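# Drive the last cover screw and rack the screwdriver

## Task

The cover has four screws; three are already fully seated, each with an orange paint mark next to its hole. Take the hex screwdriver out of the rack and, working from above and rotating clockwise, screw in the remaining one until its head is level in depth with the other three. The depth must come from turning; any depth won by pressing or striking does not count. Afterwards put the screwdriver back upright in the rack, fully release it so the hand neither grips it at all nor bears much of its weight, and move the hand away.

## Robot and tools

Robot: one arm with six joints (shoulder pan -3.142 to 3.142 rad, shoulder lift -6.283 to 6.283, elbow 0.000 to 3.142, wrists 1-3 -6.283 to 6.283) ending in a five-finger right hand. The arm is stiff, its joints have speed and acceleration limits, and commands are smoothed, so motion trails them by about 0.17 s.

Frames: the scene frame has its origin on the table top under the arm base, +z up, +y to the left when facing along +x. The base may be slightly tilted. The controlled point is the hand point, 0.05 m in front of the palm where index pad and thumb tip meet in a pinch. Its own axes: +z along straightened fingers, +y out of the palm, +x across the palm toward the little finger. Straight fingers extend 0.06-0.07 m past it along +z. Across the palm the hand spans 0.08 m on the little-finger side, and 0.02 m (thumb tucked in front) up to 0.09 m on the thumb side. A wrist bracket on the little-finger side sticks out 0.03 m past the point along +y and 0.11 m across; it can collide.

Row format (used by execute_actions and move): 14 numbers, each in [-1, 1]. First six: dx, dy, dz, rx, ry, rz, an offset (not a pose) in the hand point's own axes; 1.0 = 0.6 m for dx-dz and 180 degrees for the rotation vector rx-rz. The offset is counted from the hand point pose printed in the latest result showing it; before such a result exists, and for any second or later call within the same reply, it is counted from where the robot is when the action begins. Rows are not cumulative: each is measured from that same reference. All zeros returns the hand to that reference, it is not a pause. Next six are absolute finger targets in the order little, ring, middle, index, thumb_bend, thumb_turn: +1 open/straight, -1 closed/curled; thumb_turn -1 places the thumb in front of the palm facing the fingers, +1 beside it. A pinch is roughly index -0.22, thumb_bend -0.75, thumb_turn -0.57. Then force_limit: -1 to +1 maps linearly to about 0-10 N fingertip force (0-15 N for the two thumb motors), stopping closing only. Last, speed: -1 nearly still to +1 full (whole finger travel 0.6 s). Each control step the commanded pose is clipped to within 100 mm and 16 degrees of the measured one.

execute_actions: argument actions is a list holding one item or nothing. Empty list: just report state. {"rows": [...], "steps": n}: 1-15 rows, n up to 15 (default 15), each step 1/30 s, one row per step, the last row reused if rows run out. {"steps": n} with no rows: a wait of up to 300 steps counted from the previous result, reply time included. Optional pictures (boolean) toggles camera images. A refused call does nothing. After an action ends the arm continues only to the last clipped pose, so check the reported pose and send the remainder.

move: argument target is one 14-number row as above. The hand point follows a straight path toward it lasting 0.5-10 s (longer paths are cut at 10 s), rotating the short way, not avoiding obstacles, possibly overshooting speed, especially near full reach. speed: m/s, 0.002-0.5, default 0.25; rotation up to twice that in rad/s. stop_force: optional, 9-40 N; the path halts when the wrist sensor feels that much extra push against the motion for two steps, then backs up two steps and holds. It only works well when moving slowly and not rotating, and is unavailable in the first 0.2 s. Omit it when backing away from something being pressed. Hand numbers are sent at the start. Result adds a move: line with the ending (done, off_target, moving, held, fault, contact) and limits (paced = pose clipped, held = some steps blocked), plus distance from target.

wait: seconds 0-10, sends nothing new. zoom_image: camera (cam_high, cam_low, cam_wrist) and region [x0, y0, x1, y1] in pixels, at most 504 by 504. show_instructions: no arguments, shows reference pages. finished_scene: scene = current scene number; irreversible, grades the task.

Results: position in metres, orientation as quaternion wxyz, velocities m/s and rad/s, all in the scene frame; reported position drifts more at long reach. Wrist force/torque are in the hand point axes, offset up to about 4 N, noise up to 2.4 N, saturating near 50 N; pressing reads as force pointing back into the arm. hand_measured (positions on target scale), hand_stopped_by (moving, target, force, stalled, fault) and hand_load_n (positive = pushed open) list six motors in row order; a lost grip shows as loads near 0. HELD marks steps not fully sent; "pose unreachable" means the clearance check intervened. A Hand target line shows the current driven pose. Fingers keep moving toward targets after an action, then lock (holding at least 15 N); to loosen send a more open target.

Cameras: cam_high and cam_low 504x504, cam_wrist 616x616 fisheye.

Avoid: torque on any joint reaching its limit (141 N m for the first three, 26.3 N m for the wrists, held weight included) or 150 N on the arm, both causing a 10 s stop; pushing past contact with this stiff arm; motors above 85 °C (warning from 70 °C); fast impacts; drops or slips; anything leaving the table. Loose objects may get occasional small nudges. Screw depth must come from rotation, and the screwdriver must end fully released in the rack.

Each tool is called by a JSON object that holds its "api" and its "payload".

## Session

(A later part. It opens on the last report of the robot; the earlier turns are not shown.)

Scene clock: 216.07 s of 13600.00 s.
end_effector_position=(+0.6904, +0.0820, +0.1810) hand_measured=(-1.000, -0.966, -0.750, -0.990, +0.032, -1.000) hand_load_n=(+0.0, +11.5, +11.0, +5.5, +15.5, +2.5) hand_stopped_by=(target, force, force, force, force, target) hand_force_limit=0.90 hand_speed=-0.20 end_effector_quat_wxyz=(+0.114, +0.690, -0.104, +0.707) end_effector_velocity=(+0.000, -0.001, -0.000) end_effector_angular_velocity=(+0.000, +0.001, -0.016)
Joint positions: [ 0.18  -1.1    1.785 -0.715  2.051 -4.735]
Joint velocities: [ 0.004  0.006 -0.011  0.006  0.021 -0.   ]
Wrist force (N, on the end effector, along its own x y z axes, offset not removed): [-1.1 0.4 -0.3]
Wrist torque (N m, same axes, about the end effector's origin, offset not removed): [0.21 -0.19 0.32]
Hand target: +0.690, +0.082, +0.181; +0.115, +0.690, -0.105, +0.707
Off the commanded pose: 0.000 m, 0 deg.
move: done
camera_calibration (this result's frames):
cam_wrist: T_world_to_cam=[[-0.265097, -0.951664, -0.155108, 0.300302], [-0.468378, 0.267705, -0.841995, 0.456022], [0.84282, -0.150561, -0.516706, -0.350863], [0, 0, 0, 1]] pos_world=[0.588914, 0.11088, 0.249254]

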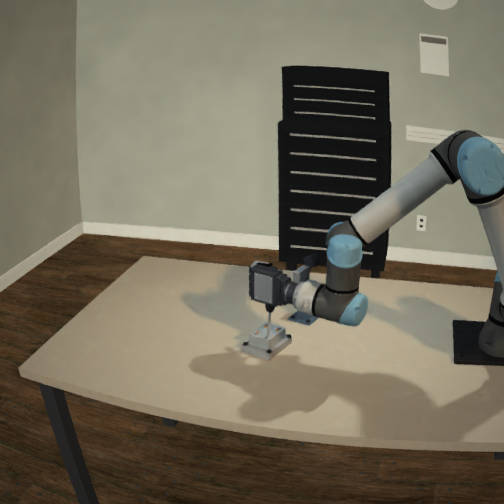

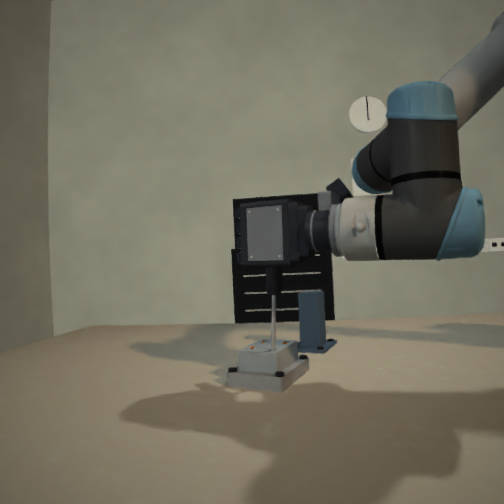

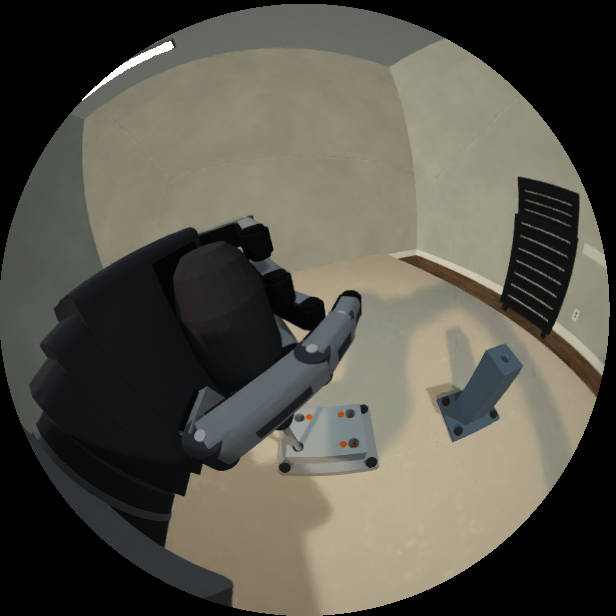

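22 strokes are done and the handle is at about 177. Three more follow.

{"api": "move", "payload": {"target": [0,0,0,0,0,0,-0.2,-0.2,-0.2,-0.2,0.45,-1,0.4,0.5], "speed": 0.01}}

{"api": "move", "payload": {"target": [0,-0.0883,0.0065,0.3,0,0,-0.2,-0.2,-0.2,-0.2,0.45,-1,0.4,0.5], "speed": 0.4}}

{"api": "move", "payload": {"target": [0,0,0,0,0,0,-1,-1,-1,-1,-1,-1,0.9,-0.2], "speed": 0.01}}

{"api": "move", "payload": {"target": [-0.0005,0.047,-0.075,-0.3,0,0,-1,-1,-1,-1,-1,-1,0.9,-0.2], "speed": 0.4}}

{"api": "move", "payload": {"target": [0,0,0,0,0,0,-0.2,-0.2,-0.2,-0.2,0.45,-1,0.4,0.5], "speed": 0.01}}

{"api": "move", "payload": {"target": [0,-0.0883,0.0065,0.3,0,0,-0.2,-0.2,-0.2,-0.2,0.45,-1,0.4,0.5], "speed": 0.4}}

{"api": "move", "payload": {"target": [0,0,0,0,0,0,-1,-1,-1,-1,-1,-1,0.9,-0.2], "speed": 0.01}}

{"api": "move", "payload": {"target": [-0.0005,0.047,-0.075,-0.3,0,0,-1,-1,-1,-1,-1,-1,0.9,-0.2], "speed": 0.4}}

{"api": "move", "payload": {"target": [0,0,0,0,0,0,-0.2,-0.2,-0.2,-0.2,0.45,-1,0.4,0.5], "speed": 0.01}}

{"api": "move", "payload": {"target": [0,-0.0883,0.0065,0.3,0,0,-0.2,-0.2,-0.2,-0.2,0.45,-1,0.4,0.5], "speed": 0.4}}

{"api": "move", "payload": {"target": [0,0,0,0,0,0,-1,-1,-1,-1,-1,-1,0.9,-0.2], "speed": 0.01}}

{"api": "move", "payload": {"target": [-0.0005,0.047,-0.075,-0.3,0,0,-1,-1,-1,-1,-1,-1,0.9,-0.2], "speed": 0.4}}

{"api": "zoom_image", "payload": {"camera": "cam_low", "region": [235,260,315,360]}}

Scene clock: 220.43 s of 13600.00 s.
end_effector_position=(+0.6904, +0.0820, +0.1810) hand_measured=(-0.200, -0.200, -0.200, -0.200, +0.450, -1.000) hand_load_n=(+0.0, +0.0, +0.0, +0.0, +0.0, +0.0) hand_stopped_by=(target, target, target, target, target, target) hand_force_limit=0.40 hand_speed=0.50 end_effector_quat_wxyz=(+0.114, +0.690, -0.104, +0.707) end_effector_velocity=(-0.001, -0.000, -0.001) end_effector_angular_velocity=(-0.000, +0.002, +0.000)
Joint positions: [ 0.18  -1.1    1.785 -0.715  2.051 -4.735]
Joint velocities: [-0.     0.     0.001  0.001 -0.001 -0.   ]
Wrist force (N, on the end effector, along its own x y z axes, offset not removed): [0.2 0.9 0.6]
Wrist torque (N m, same axes, about the end effector's origin, offset not removed): [0.13 0.00 0.00]
Hand target: +0.690, +0.082, +0.181; +0.114, +0.690, -0.104, +0.707
Off the commanded pose: 0.000 m, 0 deg.
After step 90, 0.67 s passed at rest.
move: done
camera_calibration (this result's frames):
cam_wrist: T_world_to_cam=[[-0.265168, -0.951647, -0.155093, 0.300393], [-0.468337, 0.267724, -0.842012, 0.456014], [0.84282, -0.150639, -0.516684, -0.350857], [0, 0, 0, 1]] pos_world=[0.588932, 0.11093, 0.249276]

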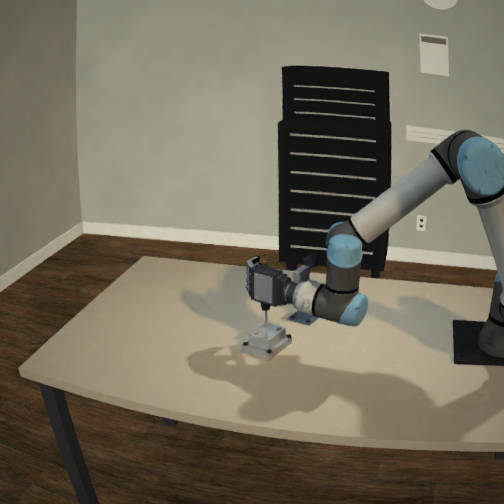

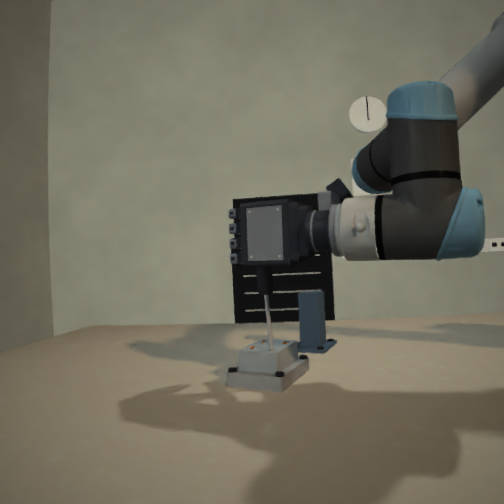

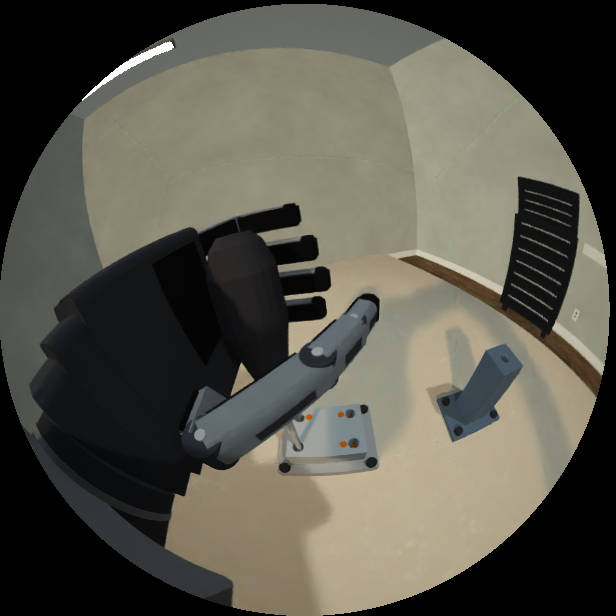

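Scene clock: 222.33 s of 13600.00 s.
end_effector_position=(+0.7099, +0.1311, +0.1805) hand_measured=(-0.200, -0.200, -0.200, -0.200, +0.450, -1.000) hand_load_n=(+0.0, +0.0, +0.0, +0.0, +0.0, +0.0) hand_stopped_by=(target, target, target, target, target, target) hand_force_limit=0.40 hand_speed=0.50 end_effector_quat_wxyz=(-0.211, +0.667, +0.228, +0.677) end_effector_velocity=(+0.001, +0.001, +0.000) end_effector_angular_velocity=(-0.002, -0.001, +0.017)
Joint positions: [-0.207 -1.187  1.913 -0.738  0.723 -4.73 ]
Joint velocities: [-0.004  0.004 -0.007  0.004 -0.021 -0.003]
Wrist force (N, on the end effector, along its own x y z axes, offset not removed): [0.7 2.9 1.2]
Wrist torque (N m, same axes, about the end effector's origin, offset not removed): [0.43 -0.16 0.10]
Hand target: +0.710, +0.131, +0.181; -0.211, +0.667, +0.228, +0.677
Off the commanded pose: 0.000 m, 0 deg.
move: done
camera_calibration (this result's frames):
cam_wrist: T_world_to_cam=[[0.611232, -0.779127, -0.139128, -0.295519], [-0.497615, -0.241623, -0.833065, 0.537514], [0.615447, 0.578428, -0.535393, -0.290966], [0, 0, 0, 1]] pos_world=[0.62718, 0.0679317, 0.250887]

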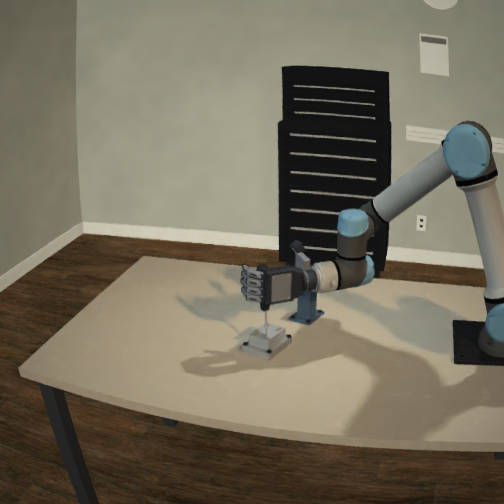

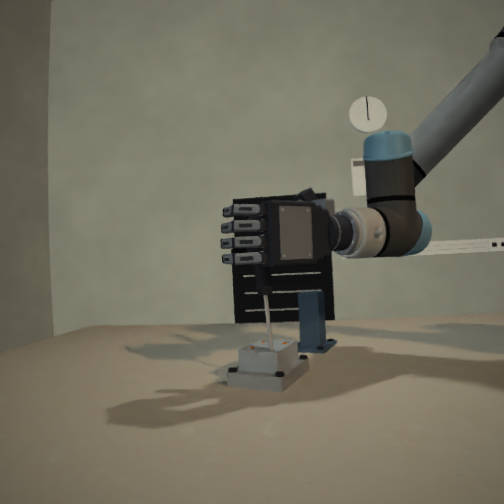

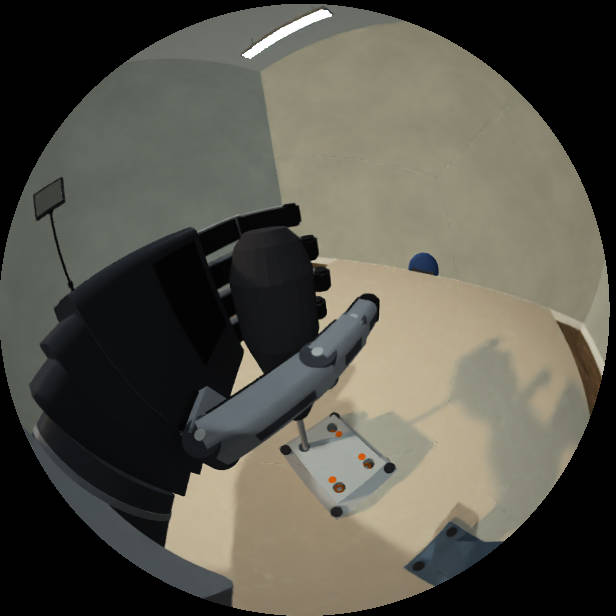

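Scene clock: 223.20 s of 13600.00 s.
end_effector_position=(+0.7100, +0.1310, +0.1806) hand_measured=(-1.000, -0.966, -0.750, -0.992, +0.032, -1.000) hand_load_n=(+0.0, +10.5, +11.5, +10.0, +15.5, +3.0) hand_stopped_by=(target, force, force, force, force, target) hand_force_limit=0.90 hand_speed=-0.20 end_effector_quat_wxyz=(-0.211, +0.667, +0.228, +0.677) end_effector_velocity=(-0.000, -0.000, -0.000) end_effector_angular_velocity=(+0.000, +0.001, -0.001)
Joint positions: [-0.207 -1.188  1.913 -0.738  0.723 -4.73 ]
Joint velocities: [ 0.    -0.     0.     0.     0.001  0.   ]
Wrist force (N, on the end effector, along its own x y z axes, offset not removed): [3.0 3.9 2.6]
Wrist torque (N m, same axes, about the end effector's origin, offset not removed): [0.58 -0.21 0.23]
Hand target: +0.710, +0.131, +0.181; -0.211, +0.667, +0.228, +0.677
Off the commanded pose: 0.000 m, 0 deg.
move: done
camera_calibration (this result's frames):
cam_wrist: T_world_to_cam=[[0.61121, -0.779175, -0.138955, -0.29558], [-0.497503, -0.241683, -0.833115, 0.5375], [0.615559, 0.578339, -0.535361, -0.291009], [0, 0, 0, 1]] pos_world=[0.627203, 0.0678983, 0.250932]

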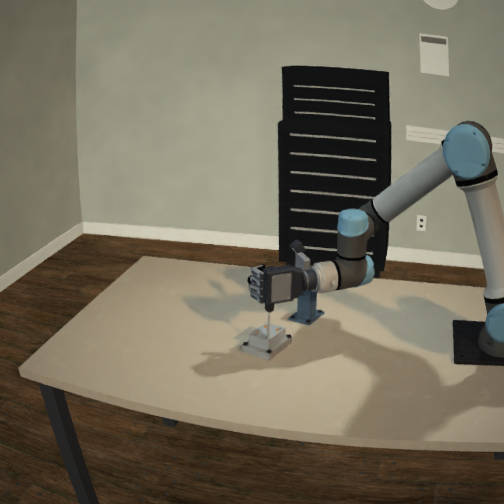

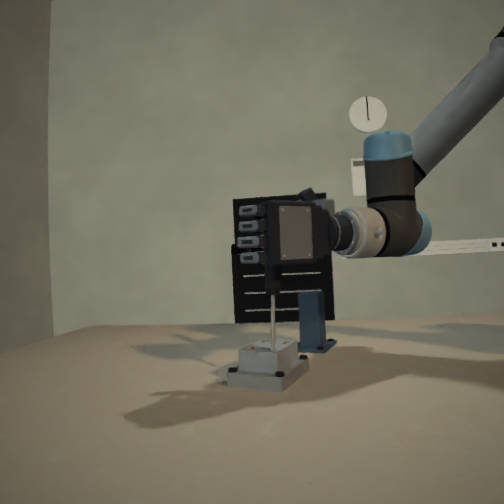

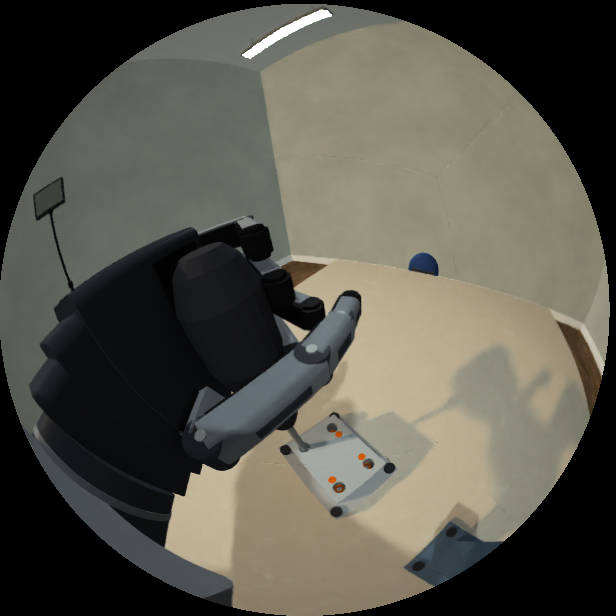

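Scene clock: 225.10 s of 13600.00 s.
end_effector_position=(+0.6904, +0.0819, +0.1807) hand_measured=(-1.000, -0.966, -0.750, -0.992, +0.032, -1.000) hand_load_n=(+0.0, +5.5, +11.5, +2.0, +17.0, +5.0) hand_stopped_by=(target, force, force, force, force, target) hand_force_limit=0.90 hand_speed=-0.20 end_effector_quat_wxyz=(+0.114, +0.690, -0.104, +0.707) end_effector_velocity=(+0.001, -0.001, +0.000) end_effector_angular_velocity=(+0.000, +0.001, -0.016)
Joint positions: [ 0.18  -1.1    1.786 -0.716  2.051 -4.735]
Joint velocities: [ 0.004  0.006 -0.012  0.006  0.019 -0.   ]
Wrist force (N, on the end effector, along its own x y z axes, offset not removed): [0.3 3.4 2.1]
Wrist torque (N m, same axes, about the end effector's origin, offset not removed): [1.06 -0.33 -0.07]
Hand target: +0.690, +0.082, +0.181; +0.115, +0.690, -0.105, +0.707
Off the commanded pose: 0.000 m, 0 deg.
move: done
camera_calibration (this result's frames):
cam_wrist: T_world_to_cam=[[-0.265174, -0.951623, -0.155229, 0.300296], [-0.468103, 0.267805, -0.842116, 0.455627], [0.842949, -0.150644, -0.516473, -0.351146], [0, 0, 0, 1]] pos_world=[0.588909, 0.110852, 0.248948]

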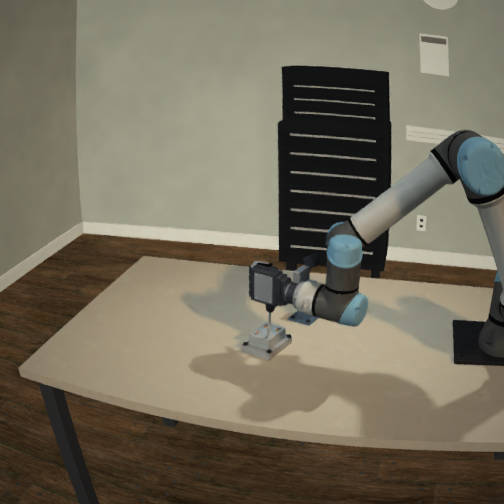

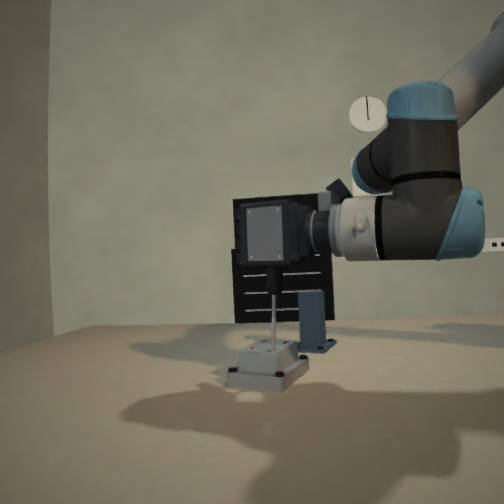

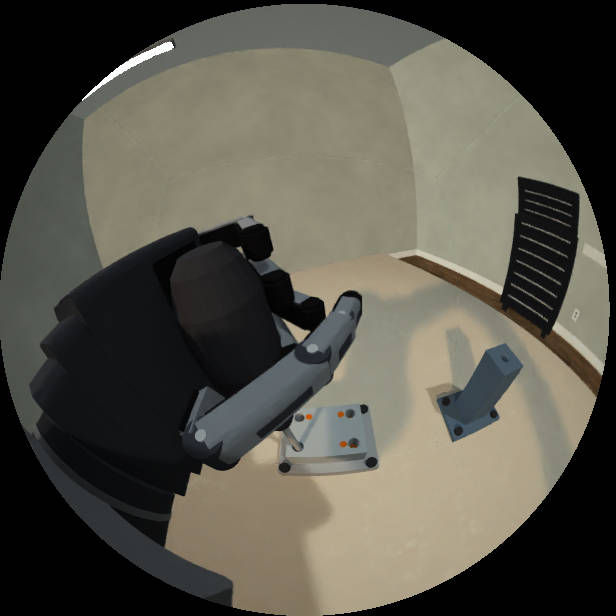

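Scene clock: 225.70 s of 13600.00 s.
end_effector_position=(+0.6904, +0.0820, +0.1808) hand_measured=(-0.200, -0.200, -0.200, -0.200, +0.450, -1.000) hand_load_n=(+0.0, +0.0, +0.0, +0.0, +0.0, +0.0) hand_stopped_by=(target, target, target, target, target, target) hand_force_limit=0.40 hand_speed=0.50 end_effector_quat_wxyz=(+0.114, +0.690, -0.104, +0.707) end_effector_velocity=(-0.001, -0.000, -0.000) end_effector_angular_velocity=(-0.000, +0.001, -0.001)
Joint positions: [ 0.18  -1.1    1.785 -0.716  2.051 -4.735]
Joint velocities: [-0.    -0.     0.001  0.     0.001  0.   ]
Wrist force (N, on the end effector, along its own x y z axes, offset not removed): [0.9 2.3 0.5]
Wrist torque (N m, same axes, about the end effector's origin, offset not removed): [0.34 -0.12 0.14]
Hand target: +0.690, +0.082, +0.181; +0.114, +0.690, -0.104, +0.707
Off the commanded pose: 0.000 m, 0 deg.
move: done
camera_calibration (this result's frames):
cam_wrist: T_world_to_cam=[[-0.265041, -0.951655, -0.155262, 0.300328], [-0.468058, 0.267755, -0.842158, 0.455645], [0.843015, -0.150535, -0.516395, -0.351205], [0, 0, 0, 1]] pos_world=[0.588939, 0.110939, 0.248994]

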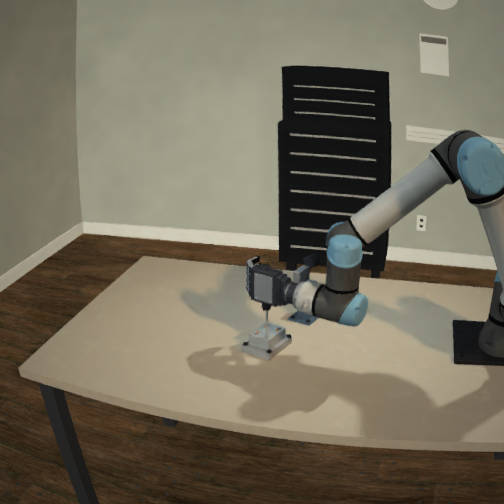

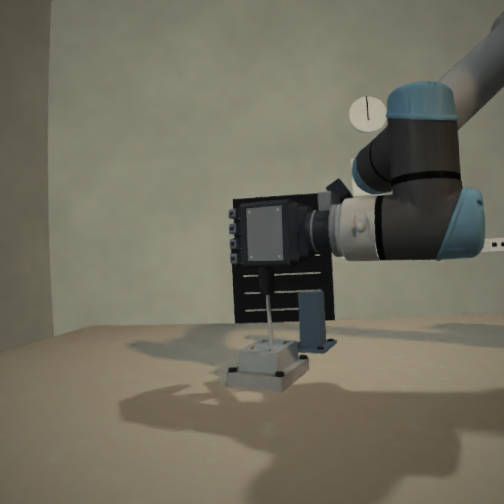

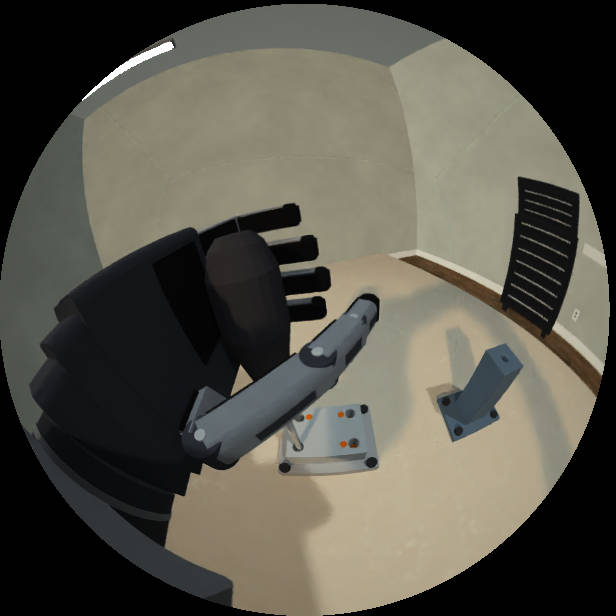

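Scene clock: 227.60 s of 13600.00 s.
end_effector_position=(+0.7100, +0.1311, +0.1803) hand_measured=(-0.200, -0.200, -0.200, -0.200, +0.450, -1.000) hand_load_n=(+0.0, +0.0, +0.0, +0.0, +0.0, +0.0) hand_stopped_by=(target, target, target, target, target, target) hand_force_limit=0.40 hand_speed=0.50 end_effector_quat_wxyz=(-0.211, +0.667, +0.228, +0.678) end_effector_velocity=(+0.001, +0.000, +0.001) end_effector_angular_velocity=(-0.003, -0.002, +0.015)
Joint positions: [-0.207 -1.187  1.914 -0.739  0.723 -4.73 ]
Joint velocities: [-0.005  0.004 -0.008  0.004 -0.02  -0.003]
Wrist force (N, on the end effector, along its own x y z axes, offset not removed): [0.2 1.8 1.0]
Wrist torque (N m, same axes, about the end effector's origin, offset not removed): [0.36 0.05 0.24]
Hand target: +0.710, +0.131, +0.180; -0.211, +0.667, +0.228, +0.677
Off the commanded pose: 0.000 m, 0 deg.
move: done
camera_calibration (this result's frames):
cam_wrist: T_world_to_cam=[[0.611338, -0.779067, -0.138998, -0.295658], [-0.497314, -0.241579, -0.833258, 0.53715], [0.615585, 0.578528, -0.535127, -0.291285], [0, 0, 0, 1]] pos_world=[0.62719, 0.0679432, 0.250614]

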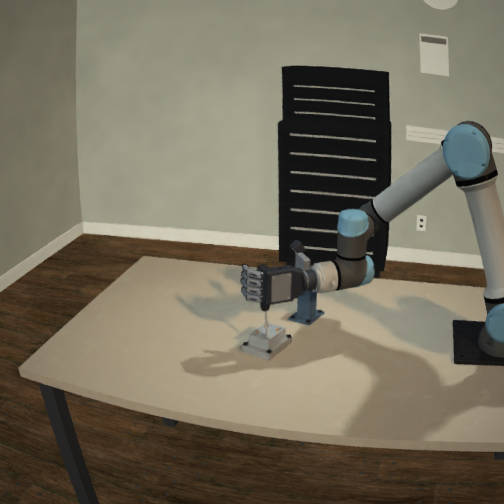

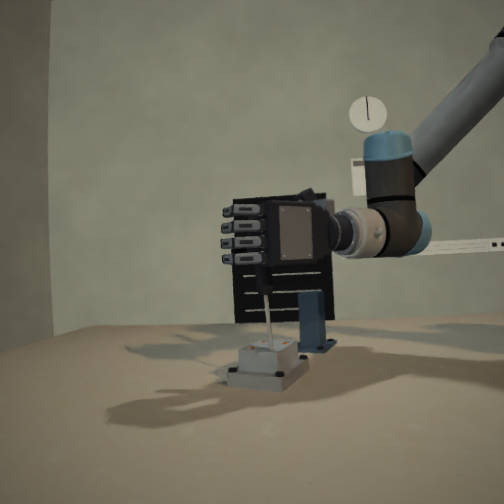

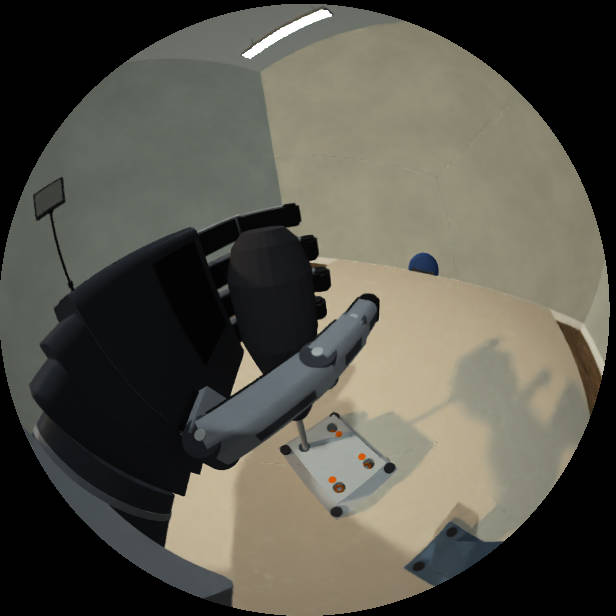

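Scene clock: 228.47 s of 13600.00 s.
end_effector_position=(+0.7100, +0.1311, +0.1803) hand_measured=(-1.000, -0.962, -0.750, -0.990, +0.032, -1.000) hand_load_n=(+0.0, +10.5, +11.5, +11.0, +15.0, +2.5) hand_stopped_by=(target, force, force, force, force, target) hand_force_limit=0.90 hand_speed=-0.20 end_effector_quat_wxyz=(-0.211, +0.667, +0.228, +0.678) end_effector_velocity=(-0.000, +0.000, +0.000) end_effector_angular_velocity=(-0.000, -0.000, +0.002)
Joint positions: [-0.207 -1.187  1.914 -0.739  0.723 -4.73 ]
Joint velocities: [-0.    -0.     0.001 -0.001 -0.002 -0.   ]
Wrist force (N, on the end effector, along its own x y z axes, offset not removed): [2.8 2.2 2.4]
Wrist torque (N m, same axes, about the end effector's origin, offset not removed): [0.18 -0.08 0.10]
Hand target: +0.710, +0.131, +0.180; -0.211, +0.667, +0.228, +0.678
Off the commanded pose: 0.000 m, 0 deg.
move: done
camera_calibration (this result's frames):
cam_wrist: T_world_to_cam=[[0.61132, -0.779114, -0.138811, -0.295724], [-0.497191, -0.241647, -0.833311, 0.537135], [0.615701, 0.578436, -0.535092, -0.291331], [0, 0, 0, 1]] pos_world=[0.627214, 0.0679101, 0.250662]

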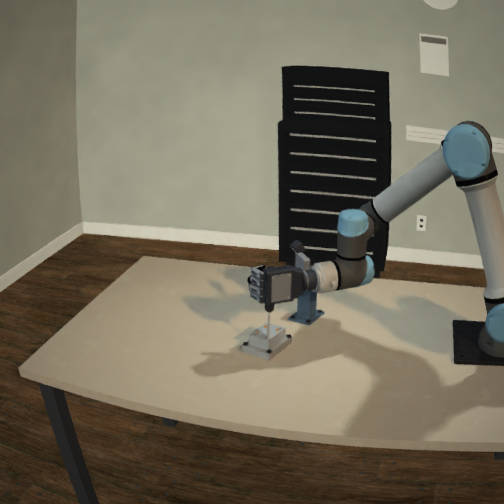

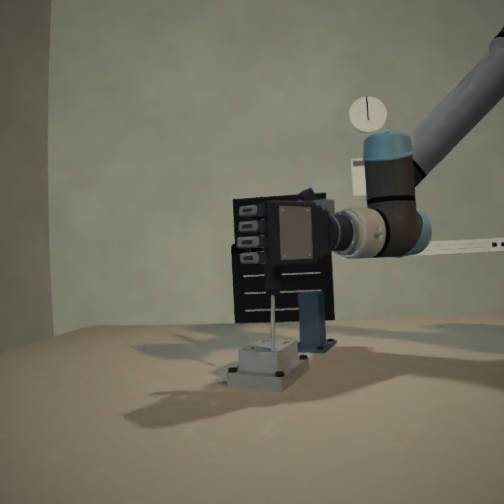

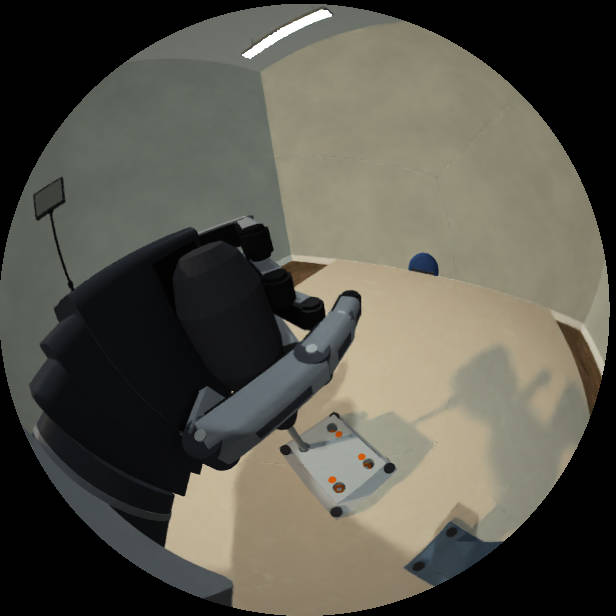

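Scene clock: 230.37 s of 13600.00 s.
end_effector_position=(+0.6904, +0.0820, +0.1805) hand_measured=(-1.000, -0.964, -0.750, -0.992, +0.034, -1.000) hand_load_n=(+0.0, +4.5, +11.5, +1.5, +16.5, +5.5) hand_stopped_by=(target, force, force, force, force, target) hand_force_limit=0.90 hand_speed=-0.20 end_effector_quat_wxyz=(+0.114, +0.690, -0.104, +0.707) end_effector_velocity=(+0.000, -0.002, +0.000) end_effector_angular_velocity=(+0.000, +0.001, -0.018)
Joint positions: [ 0.18  -1.099  1.786 -0.718  2.051 -4.735]
Joint velocities: [ 0.004  0.006 -0.012  0.006  0.021 -0.   ]
Wrist force (N, on the end effector, along its own x y z axes, offset not removed): [-3.9 2.3 0.7]
Wrist torque (N m, same axes, about the end effector's origin, offset not removed): [0.95 0.04 -0.15]
Hand target: +0.691, +0.082, +0.181; +0.115, +0.690, -0.105, +0.707
Off the commanded pose: 0.000 m, 0 deg.
move: done
camera_calibration (this result's frames):
cam_wrist: T_world_to_cam=[[-0.265043, -0.951631, -0.155407, 0.300231], [-0.467837, 0.267844, -0.842252, 0.455261], [0.843138, -0.150528, -0.516198, -0.35149], [0, 0, 0, 1]] pos_world=[0.588917, 0.110861, 0.248664]

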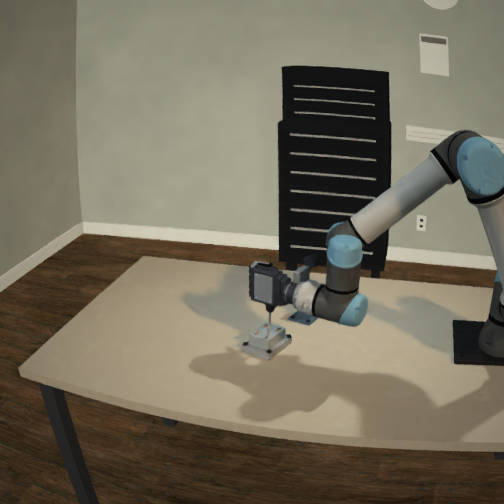

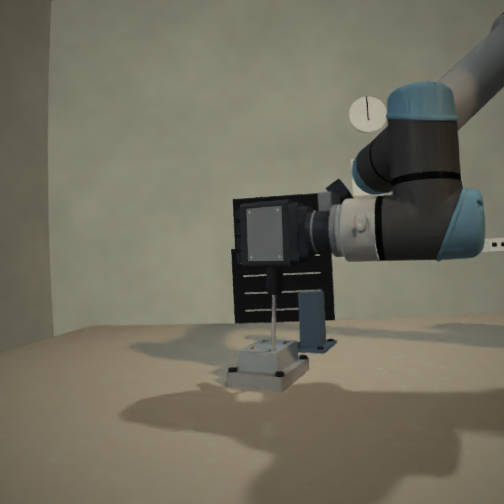

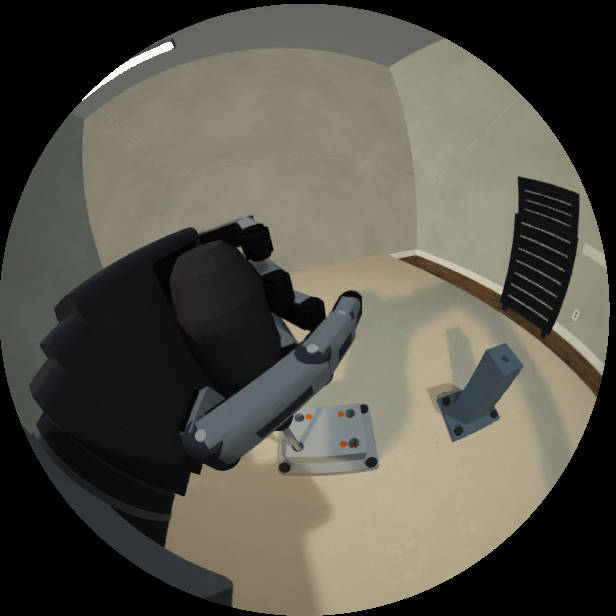

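Scene clock: 230.97 s of 13600.00 s.
end_effector_position=(+0.6905, +0.0821, +0.1806) hand_measured=(-0.200, -0.200, -0.200, -0.200, +0.450, -1.000) hand_load_n=(+0.0, +0.0, +0.0, +0.0, +0.0, +0.0) hand_stopped_by=(target, target, target, target, target, target) hand_force_limit=0.40 hand_speed=0.50 end_effector_quat_wxyz=(+0.114, +0.690, -0.104, +0.707) end_effector_velocity=(-0.000, -0.000, -0.000) end_effector_angular_velocity=(+0.000, -0.000, -0.001)
Joint positions: [ 0.18  -1.099  1.786 -0.718  2.051 -4.735]
Joint velocities: [-0.     0.     0.    -0.001  0.    -0.   ]
Wrist force (N, on the end effector, along its own x y z axes, offset not removed): [0.5 1.8 1.6]
Wrist torque (N m, same axes, about the end effector's origin, offset not removed): [0.22 -0.11 0.12]
Hand target: +0.690, +0.082, +0.180; +0.114, +0.690, -0.104, +0.707
Off the commanded pose: 0.000 m, 0 deg.
move: done
camera_calibration (this result's frames):
cam_wrist: T_world_to_cam=[[-0.264908, -0.951661, -0.15545, 0.300269], [-0.467765, 0.267796, -0.842307, 0.455279], [0.84322, -0.15042, -0.516095, -0.351563], [0, 0, 0, 1]] pos_world=[0.588952, 0.11095, 0.248722]

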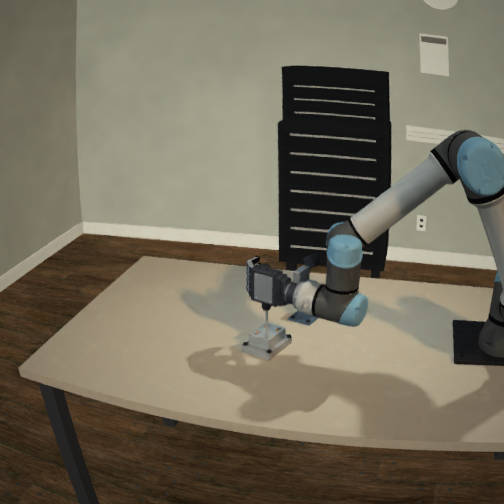

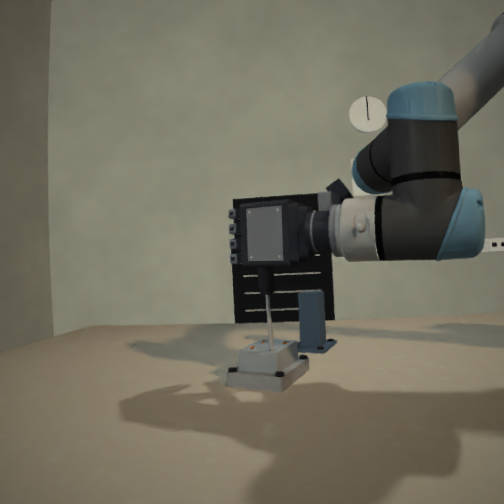

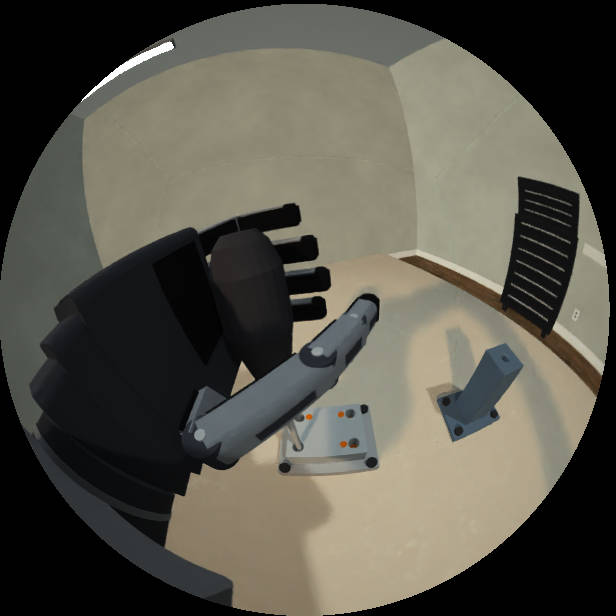

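Scene clock: 232.87 s of 13600.00 s.
end_effector_position=(+0.7100, +0.1311, +0.1800) hand_measured=(-0.200, -0.200, -0.200, -0.200, +0.450, -1.000) hand_load_n=(+0.0, +0.0, +0.0, +0.0, +0.0, +0.0) hand_stopped_by=(target, target, target, target, target, target) hand_force_limit=0.40 hand_speed=0.50 end_effector_quat_wxyz=(-0.211, +0.667, +0.228, +0.678) end_effector_velocity=(+0.001, +0.001, -0.000) end_effector_angular_velocity=(-0.002, +0.000, +0.015)
Joint positions: [-0.207 -1.186  1.914 -0.741  0.723 -4.729]
Joint velocities: [-0.005  0.004 -0.006  0.004 -0.02  -0.003]
Wrist force (N, on the end effector, along its own x y z axes, offset not removed): [-0.4 1.4 0.8]
Wrist torque (N m, same axes, about the end effector's origin, offset not removed): [0.26 0.00 0.13]
Hand target: +0.710, +0.131, +0.180; -0.211, +0.667, +0.228, +0.677
Off the commanded pose: 0.000 m, 0 deg.
move: done
camera_calibration (this result's frames):
cam_wrist: T_world_to_cam=[[0.61145, -0.779002, -0.138871, -0.295801], [-0.496998, -0.241521, -0.833463, 0.536791], [0.615729, 0.578639, -0.534841, -0.291613], [0, 0, 0, 1]] pos_world=[0.627207, 0.0679556, 0.25035]

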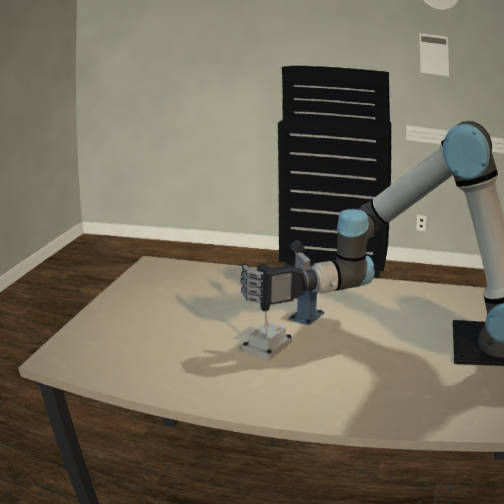

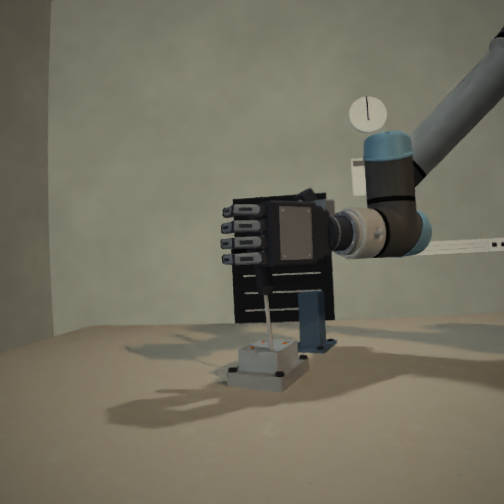

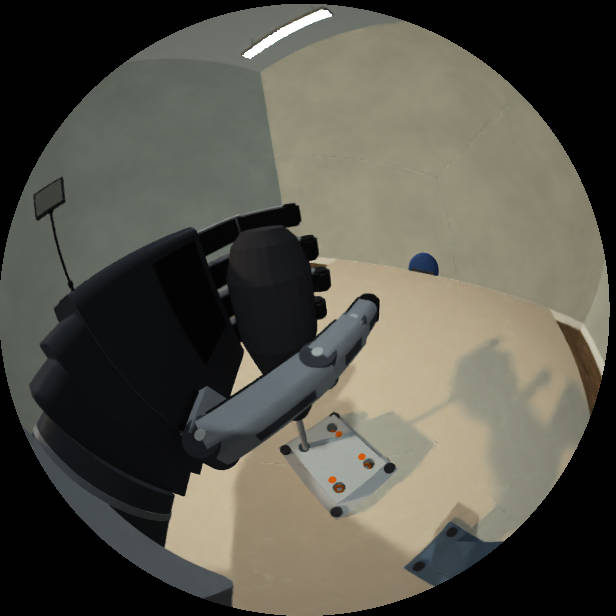

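Scene clock: 233.73 s of 13600.00 s.
end_effector_position=(+0.7101, +0.1311, +0.1801) hand_measured=(-1.000, -0.962, -0.750, -0.990, +0.032, -1.000) hand_load_n=(+0.0, +10.0, +11.5, +10.5, +15.0, +2.5) hand_stopped_by=(target, force, force, force, force, target) hand_force_limit=0.90 hand_speed=-0.20 end_effector_quat_wxyz=(-0.211, +0.667, +0.228, +0.678) end_effector_velocity=(+0.000, +0.000, -0.000) end_effector_angular_velocity=(+0.000, +0.001, -0.000)
Joint positions: [-0.207 -1.186  1.914 -0.741  0.723 -4.729]
Joint velocities: [ 0.001  0.001 -0.001  0.     0.001  0.   ]
Wrist force (N, on the end effector, along its own x y z axes, offset not removed): [2.1 2.6 3.0]
Wrist torque (N m, same axes, about the end effector's origin, offset not removed): [0.22 -0.01 0.18]
Hand target: +0.710, +0.131, +0.180; -0.211, +0.667, +0.228, +0.678
Off the commanded pose: 0.000 m, 0 deg.
move: done
camera_calibration (this result's frames):
cam_wrist: T_world_to_cam=[[0.611425, -0.779056, -0.138675, -0.295866], [-0.496872, -0.24159, -0.833518, 0.536776], [0.615855, 0.578538, -0.534805, -0.291663], [0, 0, 0, 1]] pos_world=[0.627231, 0.0679212, 0.2504]

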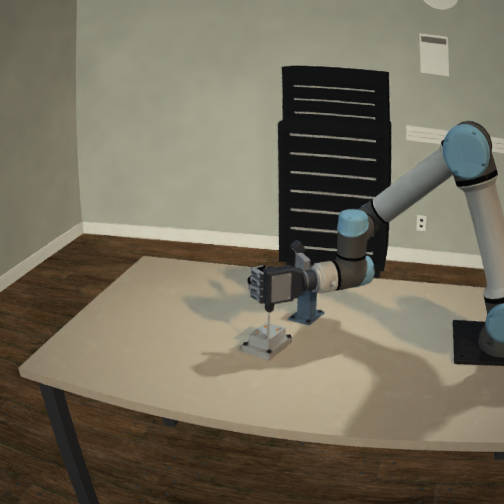

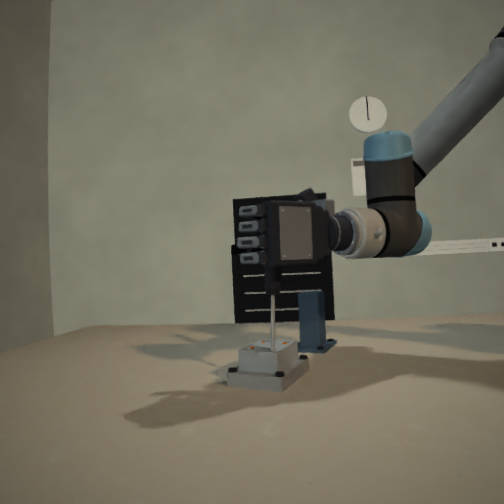

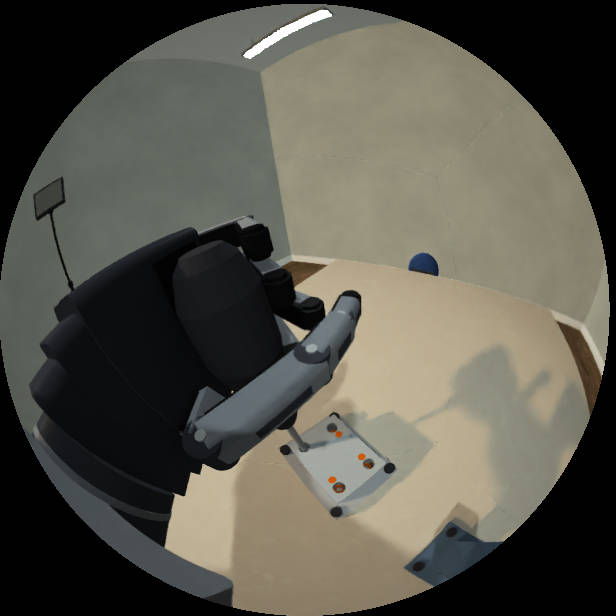

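Scene clock: 235.63 s of 13600.00 s.
end_effector_position=(+0.6905, +0.0820, +0.1802) hand_measured=(-1.000, -0.962, -0.750, -0.992, +0.032, -1.000) hand_load_n=(+0.0, +5.0, +11.5, +1.5, +16.5, +5.5) hand_stopped_by=(target, force, force, force, force, target) hand_force_limit=0.90 hand_speed=-0.20 end_effector_quat_wxyz=(+0.114, +0.690, -0.104, +0.708) end_effector_velocity=(-0.000, -0.002, -0.000) end_effector_angular_velocity=(+0.000, +0.002, -0.019)
Joint positions: [ 0.18  -1.099  1.786 -0.719  2.051 -4.735]
Joint velocities: [ 0.003  0.006 -0.011  0.007  0.022 -0.   ]
Wrist force (N, on the end effector, along its own x y z axes, offset not removed): [-6.2 1.8 0.2]
Wrist torque (N m, same axes, about the end effector's origin, offset not removed): [0.83 0.24 -0.27]
Hand target: +0.691, +0.082, +0.180; +0.115, +0.689, -0.105, +0.707
Off the commanded pose: 0.000 m, 0 deg.
move: done
camera_calibration (this result's frames):
cam_wrist: T_world_to_cam=[[-0.264918, -0.951632, -0.15561, 0.30018], [-0.467543, 0.267904, -0.842396, 0.454897], [0.84334, -0.150411, -0.515902, -0.351846], [0, 0, 0, 1]] pos_world=[0.588933, 0.110871, 0.248396]

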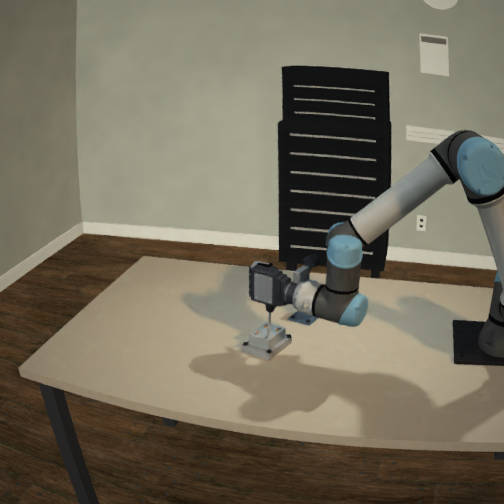

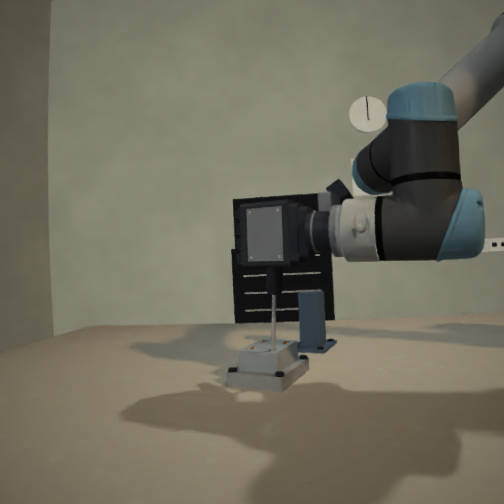

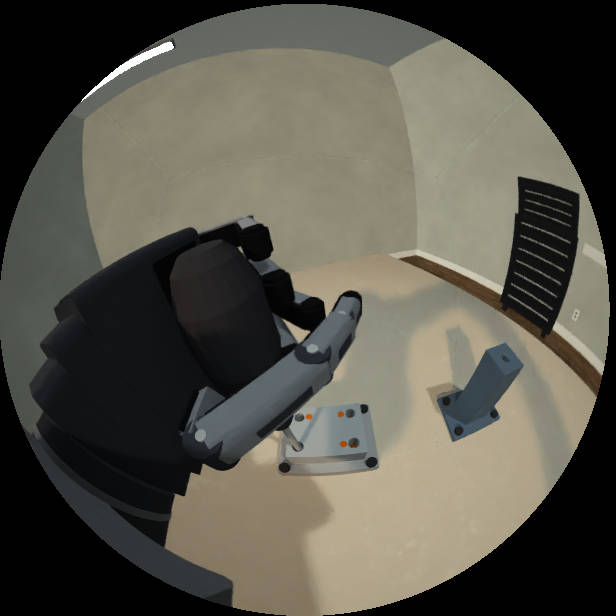

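Region (235, 260, 315, 360) of cam_low's 504x504 image, scaled by 5.040, with more detail than that image has; it fills the left 403 columns of this view, and the rest is white.

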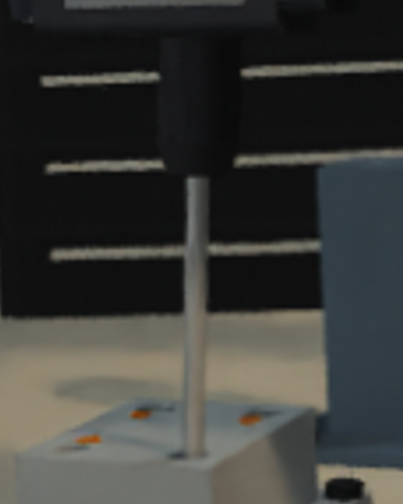

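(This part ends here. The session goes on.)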